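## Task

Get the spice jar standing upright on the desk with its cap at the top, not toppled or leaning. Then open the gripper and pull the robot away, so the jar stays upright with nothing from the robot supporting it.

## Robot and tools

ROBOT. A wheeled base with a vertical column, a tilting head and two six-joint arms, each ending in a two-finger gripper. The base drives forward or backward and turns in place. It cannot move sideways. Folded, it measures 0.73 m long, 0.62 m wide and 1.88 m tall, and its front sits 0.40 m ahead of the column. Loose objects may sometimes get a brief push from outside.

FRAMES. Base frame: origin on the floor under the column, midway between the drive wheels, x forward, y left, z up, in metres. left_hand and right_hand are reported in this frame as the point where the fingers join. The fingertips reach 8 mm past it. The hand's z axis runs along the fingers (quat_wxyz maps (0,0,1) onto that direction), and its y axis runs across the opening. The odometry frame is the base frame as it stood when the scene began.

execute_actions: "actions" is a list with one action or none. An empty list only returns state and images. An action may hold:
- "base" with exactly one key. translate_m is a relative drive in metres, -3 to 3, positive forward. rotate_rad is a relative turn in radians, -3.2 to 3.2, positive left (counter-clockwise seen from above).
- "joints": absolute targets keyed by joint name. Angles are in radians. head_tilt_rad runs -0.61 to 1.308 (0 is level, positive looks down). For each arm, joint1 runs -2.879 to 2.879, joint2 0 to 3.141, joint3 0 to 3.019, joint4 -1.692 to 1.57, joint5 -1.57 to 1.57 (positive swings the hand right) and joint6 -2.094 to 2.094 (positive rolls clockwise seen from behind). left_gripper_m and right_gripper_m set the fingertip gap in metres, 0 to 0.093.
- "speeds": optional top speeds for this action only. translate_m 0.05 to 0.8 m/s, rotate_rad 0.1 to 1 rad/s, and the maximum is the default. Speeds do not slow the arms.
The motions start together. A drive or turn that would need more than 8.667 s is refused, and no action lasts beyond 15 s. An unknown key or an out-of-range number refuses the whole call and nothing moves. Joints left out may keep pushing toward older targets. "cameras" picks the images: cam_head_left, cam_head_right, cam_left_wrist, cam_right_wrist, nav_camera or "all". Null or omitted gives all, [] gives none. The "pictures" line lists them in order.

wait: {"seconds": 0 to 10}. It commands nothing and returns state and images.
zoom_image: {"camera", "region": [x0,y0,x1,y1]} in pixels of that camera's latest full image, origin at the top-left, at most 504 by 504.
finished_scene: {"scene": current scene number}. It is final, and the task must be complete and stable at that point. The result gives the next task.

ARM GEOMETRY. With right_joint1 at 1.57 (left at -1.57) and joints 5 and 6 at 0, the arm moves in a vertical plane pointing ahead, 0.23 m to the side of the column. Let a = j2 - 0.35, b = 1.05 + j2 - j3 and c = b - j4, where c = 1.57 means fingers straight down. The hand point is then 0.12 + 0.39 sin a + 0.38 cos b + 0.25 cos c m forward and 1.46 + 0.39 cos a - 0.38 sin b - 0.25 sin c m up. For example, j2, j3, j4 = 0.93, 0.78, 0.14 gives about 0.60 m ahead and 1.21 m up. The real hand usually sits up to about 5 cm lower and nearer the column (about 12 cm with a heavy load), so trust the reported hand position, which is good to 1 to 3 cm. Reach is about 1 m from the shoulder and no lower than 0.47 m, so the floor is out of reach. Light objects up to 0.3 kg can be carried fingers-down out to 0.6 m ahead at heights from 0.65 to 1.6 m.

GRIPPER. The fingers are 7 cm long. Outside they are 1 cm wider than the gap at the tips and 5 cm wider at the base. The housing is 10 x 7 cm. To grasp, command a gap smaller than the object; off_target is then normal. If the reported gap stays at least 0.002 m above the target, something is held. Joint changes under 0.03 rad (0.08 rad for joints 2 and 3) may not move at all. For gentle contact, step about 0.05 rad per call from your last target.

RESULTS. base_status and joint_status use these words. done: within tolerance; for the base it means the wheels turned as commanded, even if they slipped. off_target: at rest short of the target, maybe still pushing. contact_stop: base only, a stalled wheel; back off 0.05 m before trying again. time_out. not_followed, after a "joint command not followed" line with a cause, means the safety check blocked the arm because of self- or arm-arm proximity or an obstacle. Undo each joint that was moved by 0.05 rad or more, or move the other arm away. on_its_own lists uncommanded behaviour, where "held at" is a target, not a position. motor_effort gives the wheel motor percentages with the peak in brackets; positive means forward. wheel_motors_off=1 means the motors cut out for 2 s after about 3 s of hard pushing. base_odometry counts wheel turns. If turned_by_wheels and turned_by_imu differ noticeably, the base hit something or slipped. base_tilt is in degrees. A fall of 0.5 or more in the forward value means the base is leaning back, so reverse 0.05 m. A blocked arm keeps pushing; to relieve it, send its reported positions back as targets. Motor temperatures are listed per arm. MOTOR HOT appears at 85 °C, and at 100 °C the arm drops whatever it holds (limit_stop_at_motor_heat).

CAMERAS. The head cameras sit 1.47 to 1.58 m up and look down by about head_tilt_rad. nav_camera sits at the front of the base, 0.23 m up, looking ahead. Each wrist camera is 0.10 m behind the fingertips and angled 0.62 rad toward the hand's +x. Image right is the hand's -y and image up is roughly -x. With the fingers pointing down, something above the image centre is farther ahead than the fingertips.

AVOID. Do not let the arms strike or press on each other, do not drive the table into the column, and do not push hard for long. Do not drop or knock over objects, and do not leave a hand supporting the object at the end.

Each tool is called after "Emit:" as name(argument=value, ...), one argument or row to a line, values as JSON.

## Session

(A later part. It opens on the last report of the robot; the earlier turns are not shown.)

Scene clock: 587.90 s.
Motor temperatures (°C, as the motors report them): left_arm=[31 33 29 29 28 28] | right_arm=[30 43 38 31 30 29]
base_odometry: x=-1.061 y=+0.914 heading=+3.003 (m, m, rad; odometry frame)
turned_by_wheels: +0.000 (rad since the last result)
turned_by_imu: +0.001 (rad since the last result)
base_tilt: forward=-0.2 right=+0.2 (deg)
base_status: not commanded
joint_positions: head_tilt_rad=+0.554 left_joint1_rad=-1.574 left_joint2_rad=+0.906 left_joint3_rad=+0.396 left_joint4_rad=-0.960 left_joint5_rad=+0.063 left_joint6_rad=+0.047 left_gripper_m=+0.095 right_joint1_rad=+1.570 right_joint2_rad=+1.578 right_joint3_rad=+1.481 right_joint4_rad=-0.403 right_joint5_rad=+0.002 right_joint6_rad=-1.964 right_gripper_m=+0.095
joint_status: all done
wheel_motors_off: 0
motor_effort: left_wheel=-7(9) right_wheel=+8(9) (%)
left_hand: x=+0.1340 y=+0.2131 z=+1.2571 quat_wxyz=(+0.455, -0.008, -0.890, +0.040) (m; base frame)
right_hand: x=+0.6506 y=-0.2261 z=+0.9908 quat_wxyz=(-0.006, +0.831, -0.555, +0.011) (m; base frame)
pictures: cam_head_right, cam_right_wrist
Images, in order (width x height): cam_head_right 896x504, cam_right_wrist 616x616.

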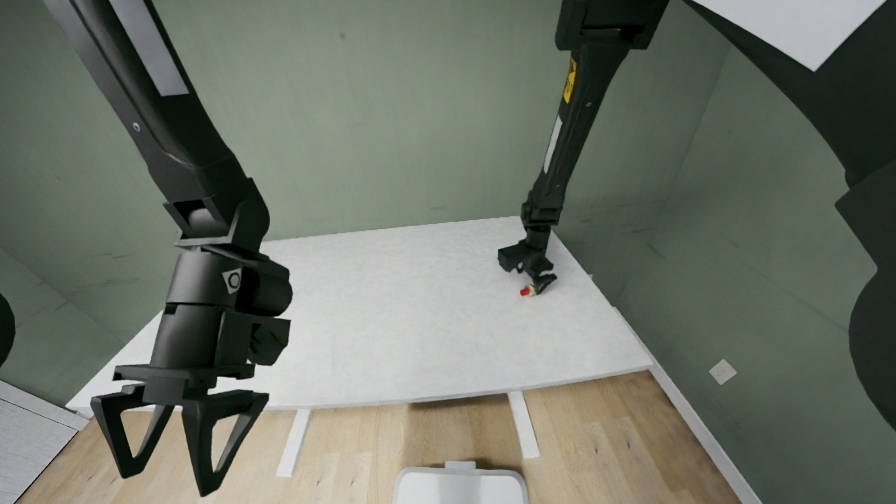

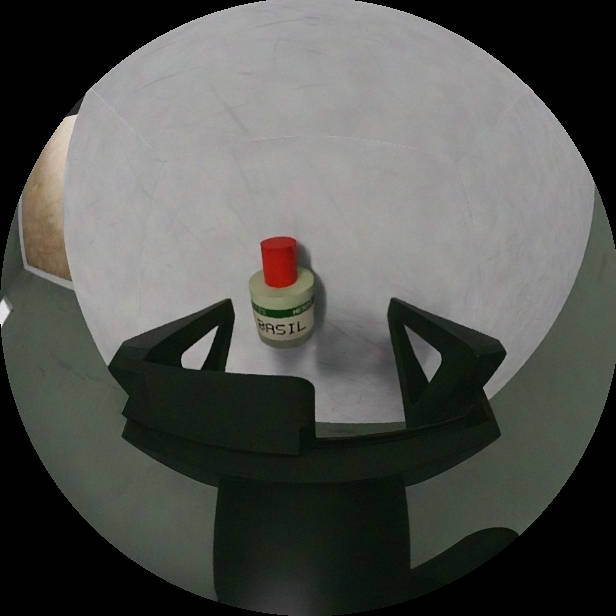

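Emit:
execute_actions(
  actions=[
    {"joints": {"right_joint2_rad": 1.62}},
  ],
  cameras=["cam_right_wrist", "cam_head_right"],
)

Scene clock: 619.43 s.
Motor temperatures (°C, as the motors report them): left_arm=[31 33 29 29 28 28] | right_arm=[30 44 38 31 30 29]
base_odometry: x=-1.061 y=+0.914 heading=+3.003 (m, m, rad; odometry frame)
turned_by_wheels: +0.000 (rad since the last result)
turned_by_imu: +0.001 (rad since the last result)
base_tilt: forward=-0.3 right=+0.3 (deg)
base_status: not commanded
joint_positions: head_tilt_rad=+0.554 left_joint1_rad=-1.574 left_joint2_rad=+0.906 left_joint3_rad=+0.396 left_joint4_rad=-0.960 left_joint5_rad=+0.063 left_joint6_rad=+0.047 left_gripper_m=+0.095 right_joint1_rad=+1.570 right_joint2_rad=+1.614 right_joint3_rad=+1.481 right_joint4_rad=-0.403 right_joint5_rad=+0.002 right_joint6_rad=-1.964 right_gripper_m=+0.095
joint_status: all done
wheel_motors_off: 0
motor_effort: left_wheel=-8(10) right_wheel=+9(9) (%)
left_hand: x=+0.1340 y=+0.2131 z=+1.2571 quat_wxyz=(+0.455, -0.008, -0.890, +0.040) (m; base frame)
right_hand: x=+0.6334 y=-0.2261 z=+0.9720 quat_wxyz=(+0.005, +0.831, -0.555, -0.004) (m; base frame)
pictures: cam_head_right, cam_right_wrist
Images, in order (width x height): cam_head_right 896x504, cam_right_wrist 616x616.

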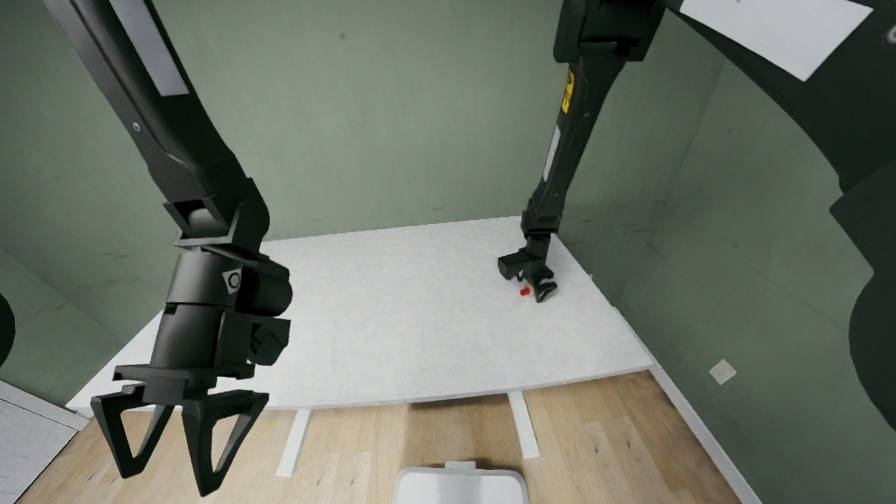

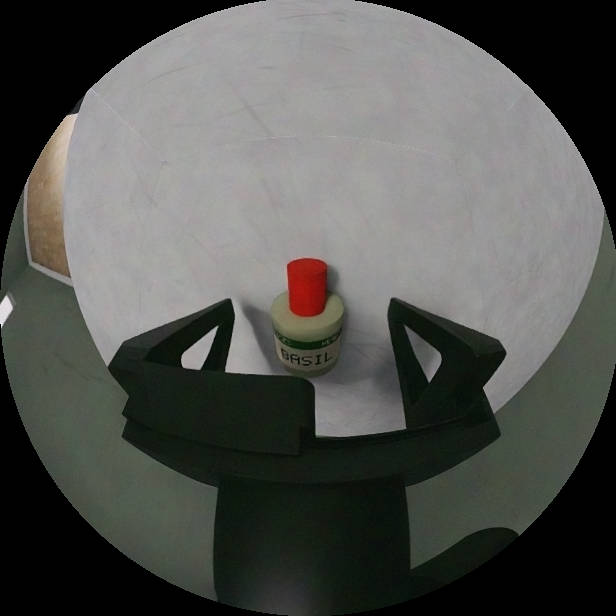

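Emit:
zoom_image(
  camera="cam_right_wrist",
  region=[215, 240, 405, 390],
)

Region (215, 240, 405, 390) of cam_right_wrist's 616x616 image, scaled by 2.653, with more detail than that image has; it fills the top 398 rows of this view, and the rest is white.

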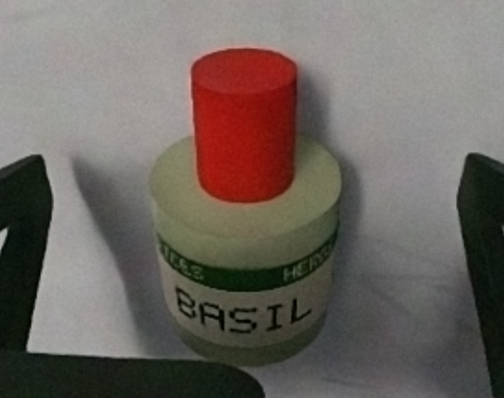

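Emit:
execute_actions(
  actions=[
    {"joints": {"right_gripper_m": 0.026}},
  ],
  cameras=["cam_right_wrist"],
)

Scene clock: 641.50 s.
Motor temperatures (°C, as the motors report them): left_arm=[31 33 29 29 28 28] | right_arm=[30 44 37 31 30 29]
base_odometry: x=-1.061 y=+0.914 heading=+3.003 (m, m, rad; odometry frame)
turned_by_wheels: +0.000 (rad since the last result)
turned_by_imu: +0.001 (rad since the last result)
base_tilt: forward=-0.2 right=+0.2 (deg)
base_status: not commanded
joint_positions: head_tilt_rad=+0.554 left_joint1_rad=-1.574 left_joint2_rad=+0.906 left_joint3_rad=+0.396 left_joint4_rad=-0.960 left_joint5_rad=+0.063 left_joint6_rad=+0.047 left_gripper_m=+0.095 right_joint1_rad=+1.570 right_joint2_rad=+1.614 right_joint3_rad=+1.481 right_joint4_rad=-0.403 right_joint5_rad=+0.002 right_joint6_rad=-1.964 right_gripper_m=+0.038
joint_status: right_gripper_m off_target (ended at +0.038, target +0.026)
wheel_motors_off: 0
motor_effort: left_wheel=-8(6) right_wheel=+9(9) (%)
left_hand: x=+0.1340 y=+0.2131 z=+1.2571 quat_wxyz=(+0.455, -0.008, -0.890, +0.040) (m; base frame)
right_hand: x=+0.6334 y=-0.2261 z=+0.9720 quat_wxyz=(+0.005, +0.831, -0.555, -0.004) (m; base frame)
pictures: cam_right_wrist
Images, in order (width x height): cam_right_wrist 616x616.

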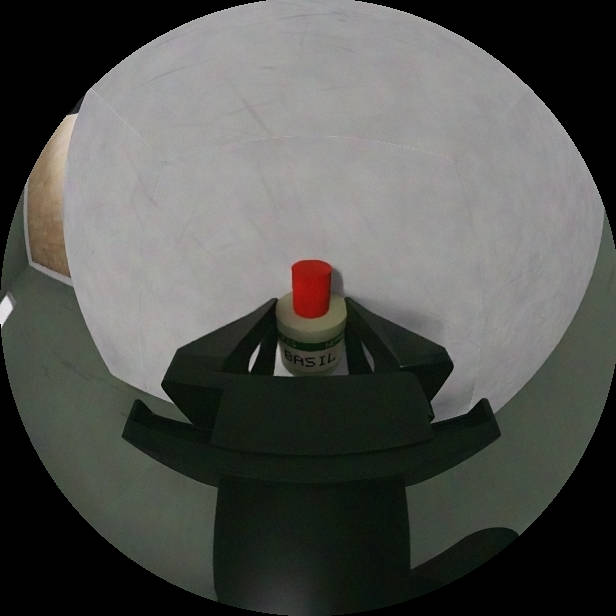

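Emit:
execute_actions(
  actions=[
    {"joints": {"right_joint2_rad": 1.47}},
  ],
  cameras=["cam_right_wrist", "cam_head_right"],
)

Scene clock: 721.73 s.
Motor temperatures (°C, as the motors report them): left_arm=[31 33 29 29 28 28] | right_arm=[30 45 37 31 30 29]
base_odometry: x=-1.061 y=+0.914 heading=+3.003 (m, m, rad; odometry frame)
turned_by_wheels: +0.000 (rad since the last result)
turned_by_imu: +0.001 (rad since the last result)
base_tilt: forward=-0.4 right=+0.1 (deg)
base_status: not commanded
joint_positions: head_tilt_rad=+0.554 left_joint1_rad=-1.574 left_joint2_rad=+0.906 left_joint3_rad=+0.396 left_joint4_rad=-0.960 left_joint5_rad=+0.063 left_joint6_rad=+0.047 left_gripper_m=+0.095 right_joint1_rad=+1.570 right_joint2_rad=+1.462 right_joint3_rad=+1.481 right_joint4_rad=-0.403 right_joint5_rad=+0.002 right_joint6_rad=-1.964 right_gripper_m=+0.038
joint_status: all done
wheel_motors_off: 0
motor_effort: left_wheel=-7(6) right_wheel=+9(9) (%)
left_hand: x=+0.1340 y=+0.2131 z=+1.2571 quat_wxyz=(+0.455, -0.008, -0.890, +0.040) (m; base frame)
right_hand: x=+0.7008 y=-0.2261 z=+1.0546 quat_wxyz=(-0.038, +0.829, -0.554, +0.059) (m; base frame)
pictures: cam_head_right, cam_right_wrist
Images, in order (width x height): cam_head_right 896x504, cam_right_wrist 616x616.

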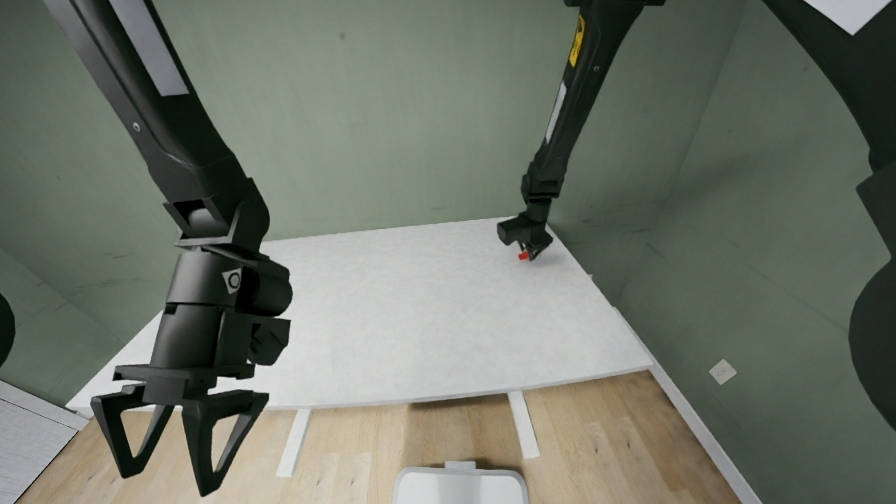

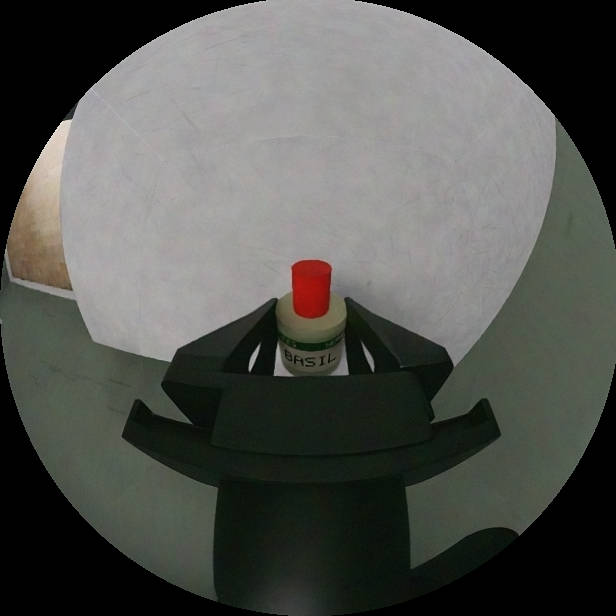

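Emit:
execute_actions(
  actions=[
    {"joints": {"right_joint4_rad": 1.31, "right_joint6_rad": 0.0}},
  ],
  cameras=["cam_right_wrist", "cam_head_right"],
)

Scene clock: 767.73 s.
Motor temperatures (°C, as the motors report them): left_arm=[31 32 28 29 28 28] | right_arm=[30 46 38 31 30 29]
base_odometry: x=-1.061 y=+0.914 heading=+3.003 (m, m, rad; odometry frame)
turned_by_wheels: +0.000 (rad since the last result)
turned_by_imu: +0.001 (rad since the last result)
base_tilt: forward=-0.3 right=+0.3 (deg)
base_status: not commanded
joint_positions: head_tilt_rad=+0.554 left_joint1_rad=-1.574 left_joint2_rad=+0.906 left_joint3_rad=+0.396 left_joint4_rad=-0.960 left_joint5_rad=+0.063 left_joint6_rad=+0.047 left_gripper_m=+0.095 right_joint1_rad=+1.570 right_joint2_rad=+1.462 right_joint3_rad=+1.481 right_joint4_rad=+1.294 right_joint5_rad=+0.002 right_joint6_rad=-0.007 right_gripper_m=+0.038
joint_status: all done
wheel_motors_off: 0
motor_effort: left_wheel=-9(8) right_wheel=+9(9) (%)
left_hand: x=+0.1340 y=+0.2131 z=+1.2571 quat_wxyz=(+0.455, -0.008, -0.890, +0.040) (m; base frame)
right_hand: x=+0.9041 y=-0.2260 z=+1.3625 quat_wxyz=(-0.795, +0.001, -0.607, +0.004) (m; base frame)
pictures: cam_head_right, cam_right_wrist
Images, in order (width x height): cam_head_right 896x504, cam_right_wrist 616x616.

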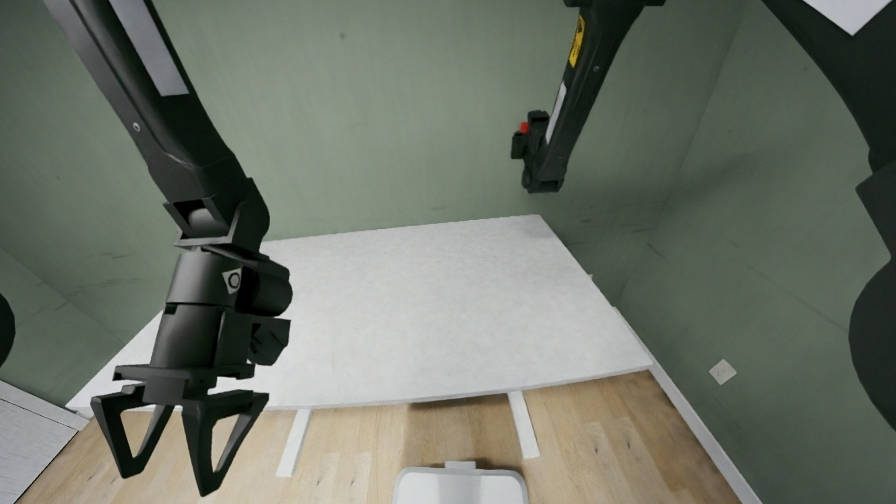

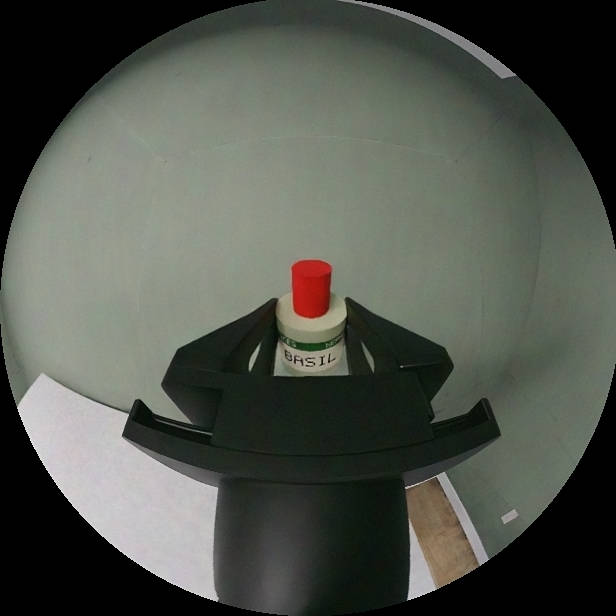

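Emit:
execute_actions(
  actions=[
    {"joints": {"right_joint2_rad": 1.93}},
  ],
  cameras=["cam_right_wrist", "cam_head_right"],
)

Scene clock: 783.63 s.
Motor temperatures (°C, as the motors report them): left_arm=[31 32 28 29 28 28] | right_arm=[30 46 38 31 30 29]
base_odometry: x=-1.061 y=+0.914 heading=+3.003 (m, m, rad; odometry frame)
turned_by_wheels: +0.000 (rad since the last result)
turned_by_imu: +0.001 (rad since the last result)
base_tilt: forward=-0.2 right=+0.1 (deg)
base_status: not commanded
joint_positions: head_tilt_rad=+0.554 left_joint1_rad=-1.574 left_joint2_rad=+0.906 left_joint3_rad=+0.394 left_joint4_rad=-0.960 left_joint5_rad=+0.063 left_joint6_rad=+0.047 left_gripper_m=+0.095 right_joint1_rad=+1.570 right_joint2_rad=+1.930 right_joint3_rad=+1.477 right_joint4_rad=+1.317 right_joint5_rad=+0.002 right_joint6_rad=-0.006 right_gripper_m=+0.038
joint_status: all done
wheel_motors_off: 0
motor_effort: left_wheel=-7(11) right_wheel=+9(19) (%)
left_hand: x=+0.1334 y=+0.2131 z=+1.2573 quat_wxyz=(+0.456, -0.008, -0.889, +0.040) (m; base frame)
right_hand: x=+0.7772 y=-0.2261 z=+1.0249 quat_wxyz=(-0.639, +0.002, -0.769, +0.003) (m; base frame)
pictures: cam_head_right, cam_right_wrist
Images, in order (width x height): cam_head_right 896x504, cam_right_wrist 616x616.

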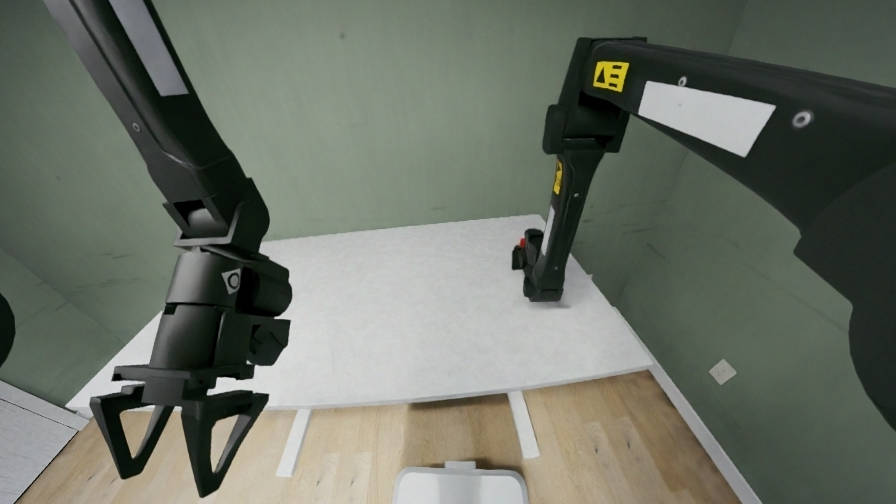

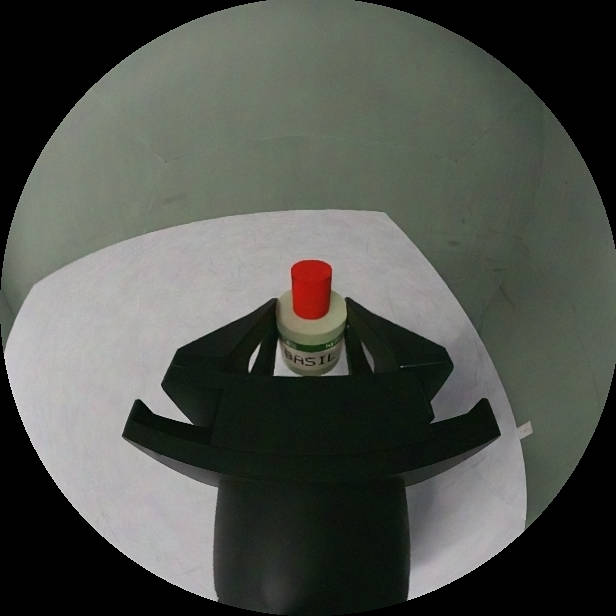

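Emit:
execute_actions(
  actions=[
    {"joints": {"right_joint2_rad": 1.99}},
  ],
  cameras=["cam_right_wrist", "cam_head_right"],
)

Scene clock: 796.70 s.
Motor temperatures (°C, as the motors report them): left_arm=[31 32 28 29 28 28] | right_arm=[30 46 37 31 30 29]
base_odometry: x=-1.061 y=+0.914 heading=+3.003 (m, m, rad; odometry frame)
turned_by_wheels: +0.000 (rad since the last result)
turned_by_imu: +0.001 (rad since the last result)
base_tilt: forward=-0.4 right=+0.1 (deg)
base_status: not commanded
joint_positions: head_tilt_rad=+0.554 left_joint1_rad=-1.574 left_joint2_rad=+0.906 left_joint3_rad=+0.394 left_joint4_rad=-0.960 left_joint5_rad=+0.063 left_joint6_rad=+0.047 left_gripper_m=+0.095 right_joint1_rad=+1.570 right_joint2_rad=+1.993 right_joint3_rad=+1.480 right_joint4_rad=+1.316 right_joint5_rad=+0.002 right_joint6_rad=-0.006 right_gripper_m=+0.038
joint_status: all done
wheel_motors_off: 0
motor_effort: left_wheel=-8(8) right_wheel=+10(10) (%)
left_hand: x=+0.1334 y=+0.2131 z=+1.2573 quat_wxyz=(+0.456, -0.008, -0.889, +0.040) (m; base frame)
right_hand: x=+0.7499 y=-0.2261 z=+0.9849 quat_wxyz=(-0.615, +0.002, -0.788, +0.003) (m; base frame)
pictures: cam_head_right, cam_right_wrist
Images, in order (width x height): cam_head_right 896x504, cam_right_wrist 616x616.

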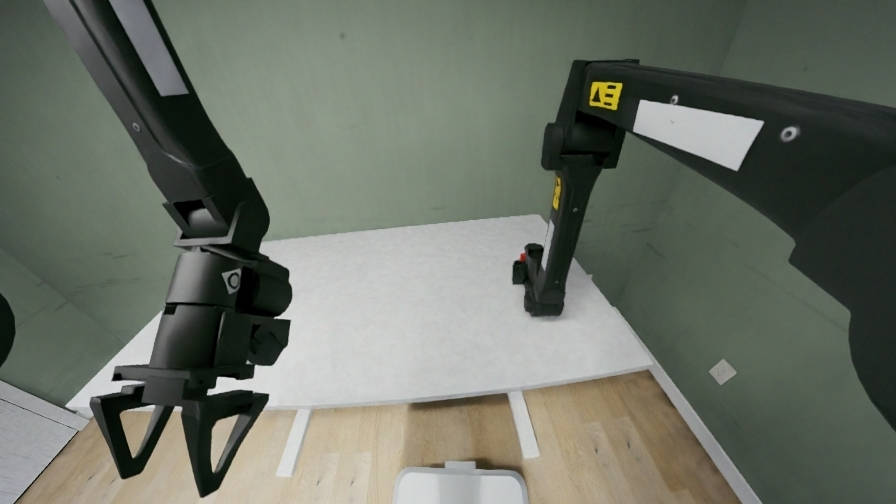

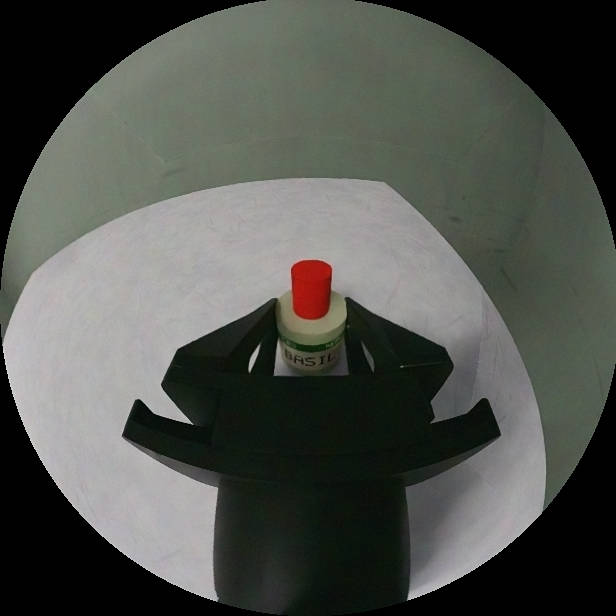

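Emit:
zoom_image(
  camera="cam_head_right",
  region=[490, 230, 600, 330],
)

Region (490, 230, 600, 330) of cam_head_right's 896x504 image, scaled by 4.582, with more detail than that image has; it fills the top 458 rows of this view, and the rest is white.

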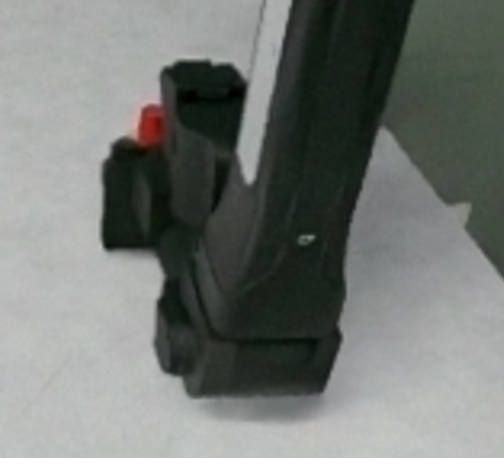

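Emit:
execute_actions(
  actions=[
    {"joints": {"right_joint2_rad": 2.02}},
  ],
  cameras=["cam_right_wrist", "cam_head_left"],
)

Scene clock: 812.63 s.
Motor temperatures (°C, as the motors report them): left_arm=[31 32 28 29 28 28] | right_arm=[30 46 36 31 30 29]
base_odometry: x=-1.061 y=+0.914 heading=+3.003 (m, m, rad; odometry frame)
turned_by_wheels: +0.000 (rad since the last result)
turned_by_imu: +0.001 (rad since the last result)
base_tilt: forward=-0.3 right=+0.2 (deg)
base_status: not commanded
joint_positions: head_tilt_rad=+0.554 left_joint1_rad=-1.574 left_joint2_rad=+0.906 left_joint3_rad=+0.394 left_joint4_rad=-0.960 left_joint5_rad=+0.063 left_joint6_rad=+0.047 left_gripper_m=+0.095 right_joint1_rad=+1.570 right_joint2_rad=+1.996 right_joint3_rad=+1.481 right_joint4_rad=+1.316 right_joint5_rad=+0.002 right_joint6_rad=-0.006 right_gripper_m=+0.038
joint_status: all done
wheel_motors_off: 0
motor_effort: left_wheel=-7(9) right_wheel=+10(10) (%)
left_hand: x=+0.1334 y=+0.2131 z=+1.2573 quat_wxyz=(+0.456, -0.008, -0.889, +0.040) (m; base frame)
right_hand: x=+0.7493 y=-0.2261 z=+0.9838 quat_wxyz=(-0.615, +0.002, -0.789, +0.003) (m; base frame)
pictures: cam_head_left, cam_right_wrist
Images, in order (width x height): cam_head_left 896x504, cam_right_wrist 616x616.

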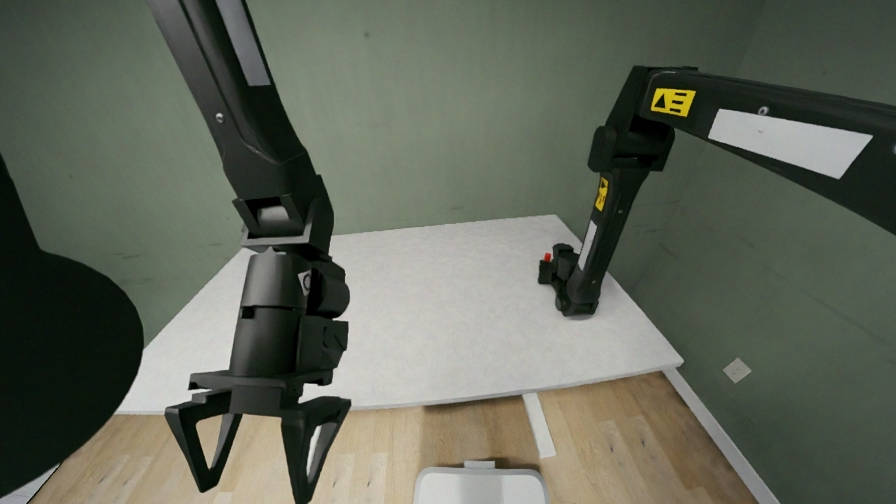

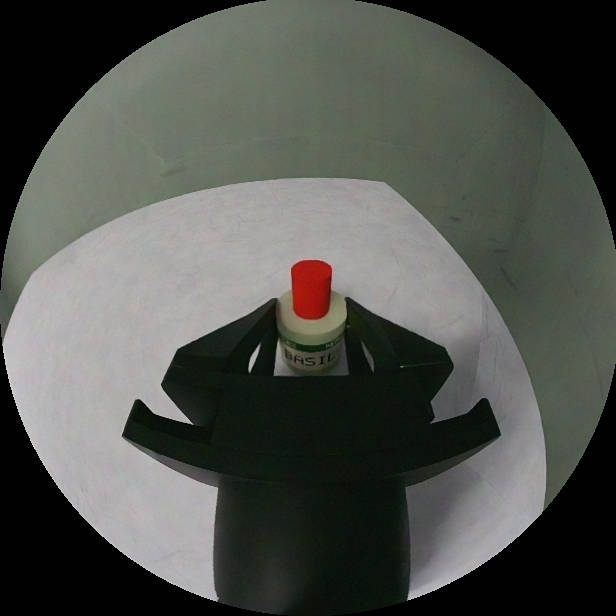

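Emit:
execute_actions(
  actions=[
    {"joints": {"right_joint2_rad": 1.995, "right_gripper_m": 0.09}},
  ],
  cameras=["cam_right_wrist", "cam_head_left"],
)

Scene clock: 825.70 s.
Motor temperatures (°C, as the motors report them): left_arm=[31 32 28 29 28 28] | right_arm=[30 45 36 31 30 29]
base_odometry: x=-1.061 y=+0.914 heading=+3.003 (m, m, rad; odometry frame)
turned_by_wheels: +0.000 (rad since the last result)
turned_by_imu: +0.001 (rad since the last result)
base_tilt: forward=-0.3 right=+0.1 (deg)
base_status: not commanded
joint_positions: head_tilt_rad=+0.554 left_joint1_rad=-1.574 left_joint2_rad=+0.906 left_joint3_rad=+0.394 left_joint4_rad=-0.960 left_joint5_rad=+0.063 left_joint6_rad=+0.047 left_gripper_m=+0.095 right_joint1_rad=+1.570 right_joint2_rad=+1.995 right_joint3_rad=+1.481 right_joint4_rad=+1.316 right_joint5_rad=+0.002 right_joint6_rad=-0.006 right_gripper_m=+0.090
joint_status: all done
wheel_motors_off: 0
motor_effort: left_wheel=-7(9) right_wheel=+10(10) (%)
left_hand: x=+0.1334 y=+0.2131 z=+1.2573 quat_wxyz=(+0.456, -0.008, -0.889, +0.040) (m; base frame)
right_hand: x=+0.7495 y=-0.2261 z=+0.9840 quat_wxyz=(-0.615, +0.002, -0.789, +0.003) (m; base frame)
pictures: cam_head_left, cam_right_wrist
Images, in order (width x height): cam_head_left 896x504, cam_right_wrist 616x616.

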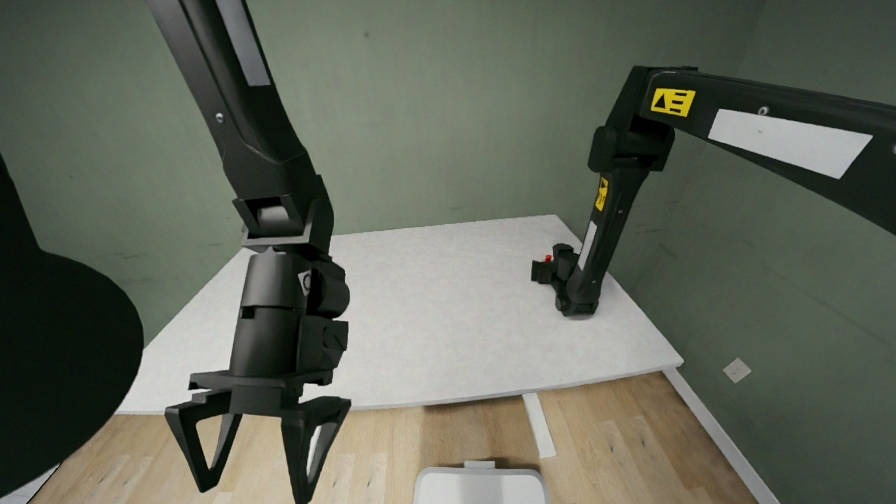

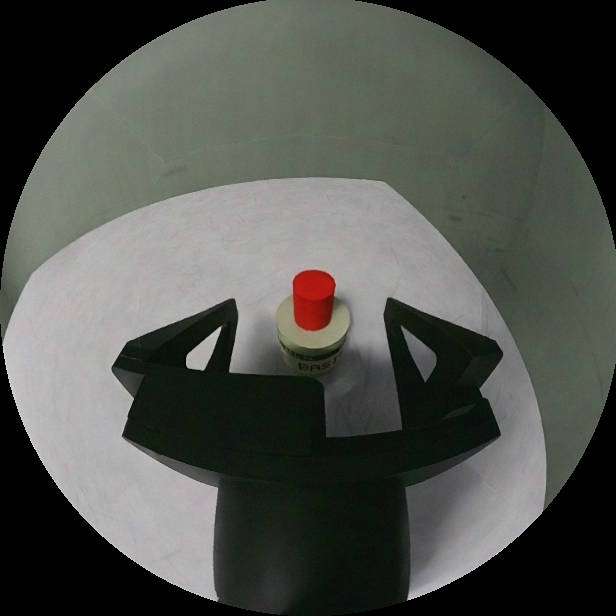

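Emit:
execute_actions(
  actions=[
    {"base": {"translate_m": -0.35}},
  ],
  cameras=["cam_right_wrist", "cam_head_left", "cam_head_right"],
)

Scene clock: 839.17 s.
Motor temperatures (°C, as the motors report them): left_arm=[31 32 28 29 28 28] | right_arm=[30 45 36 31 30 29]
base_odometry: x=-0.714 y=+0.865 heading=+3.003 (m, m, rad; odometry frame)
turned_by_wheels: +0.001 (rad since the last result)
turned_by_imu: +0.001 (rad since the last result)
base_tilt: forward=-0.3 right=+0.1 (deg)
base_status: done
joint_positions: head_tilt_rad=+0.555 left_joint1_rad=-1.574 left_joint2_rad=+0.906 left_joint3_rad=+0.391 left_joint4_rad=-0.960 left_joint5_rad=+0.063 left_joint6_rad=+0.047 left_gripper_m=+0.095 right_joint1_rad=+1.570 right_joint2_rad=+1.996 right_joint3_rad=+1.482 right_joint4_rad=+1.316 right_joint5_rad=+0.002 right_joint6_rad=-0.006 right_gripper_m=+0.090
joint_status: not commanded
wheel_motors_off: 0
motor_effort: left_wheel=+2(52) right_wheel=+0(59) (%)
left_hand: x=+0.1315 y=+0.2131 z=+1.2581 quat_wxyz=(+0.457, -0.008, -0.889, +0.040) (m; base frame)
right_hand: x=+0.7496 y=-0.2261 z=+0.9837 quat_wxyz=(-0.615, +0.002, -0.788, +0.003) (m; base frame)
pictures: cam_head_left, cam_head_right, cam_right_wrist
Images, in order (width x height): cam_head_left 896x504, cam_head_right 896x504, cam_right_wrist 616x616.

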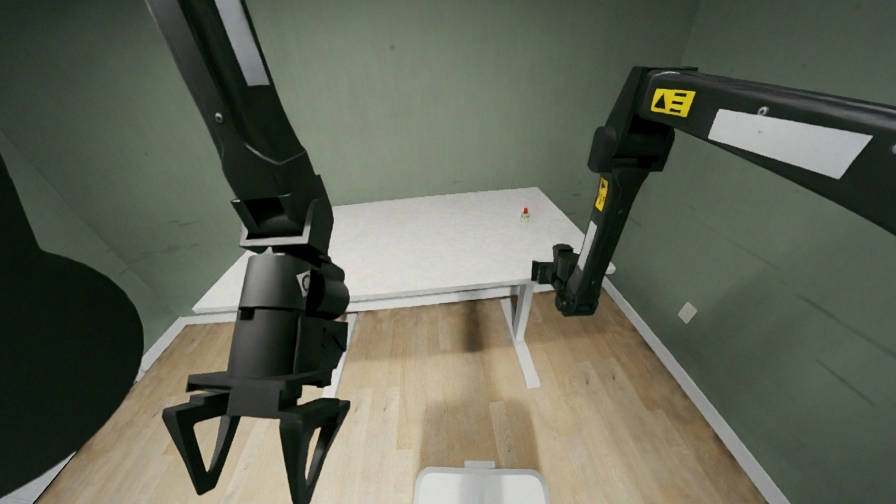

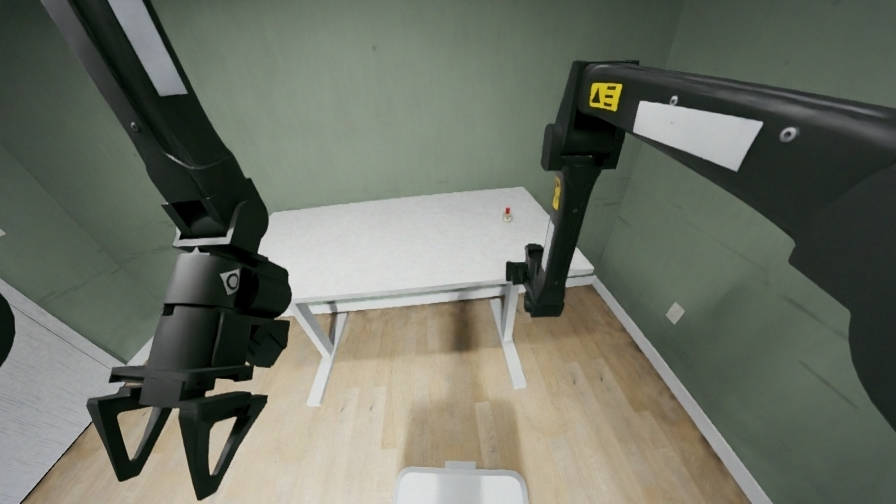

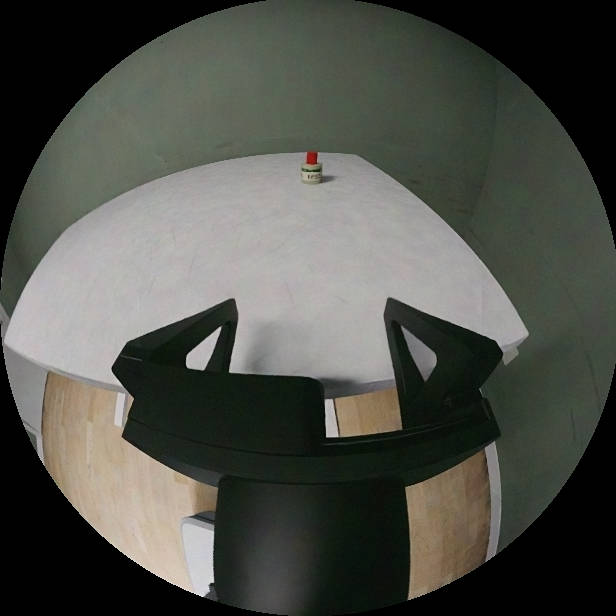

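Emit:
zoom_image(
  camera="cam_right_wrist",
  region=[270, 130, 360, 210],
)

Emit:
zoom_image(
  camera="cam_head_left",
  region=[490, 185, 570, 245],
)

Region (270, 130, 360, 210) of cam_right_wrist's 616x616 image, scaled by 5.600, with more detail than that image has.

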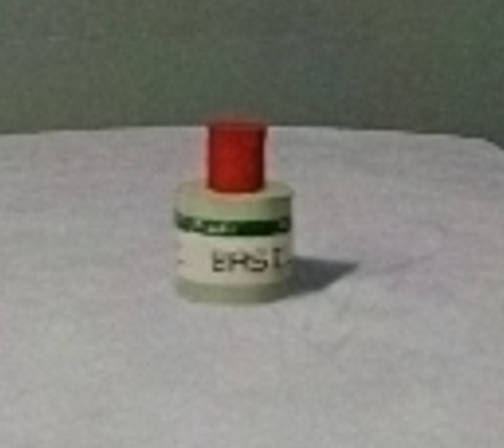

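Region (490, 185, 570, 245) of cam_head_left's 896x504 image, scaled by 6.300, with more detail than that image has; it fills the top 378 rows of this view, and the rest is white.

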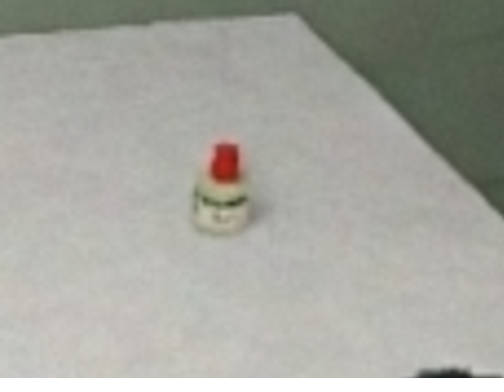

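The jar is standing upright on the desk with its cap up, and the gripper has moved clear. I'm ending scene 2.

Emit:
finished_scene(
  scene=2,
)

The scene is finished: the task was done.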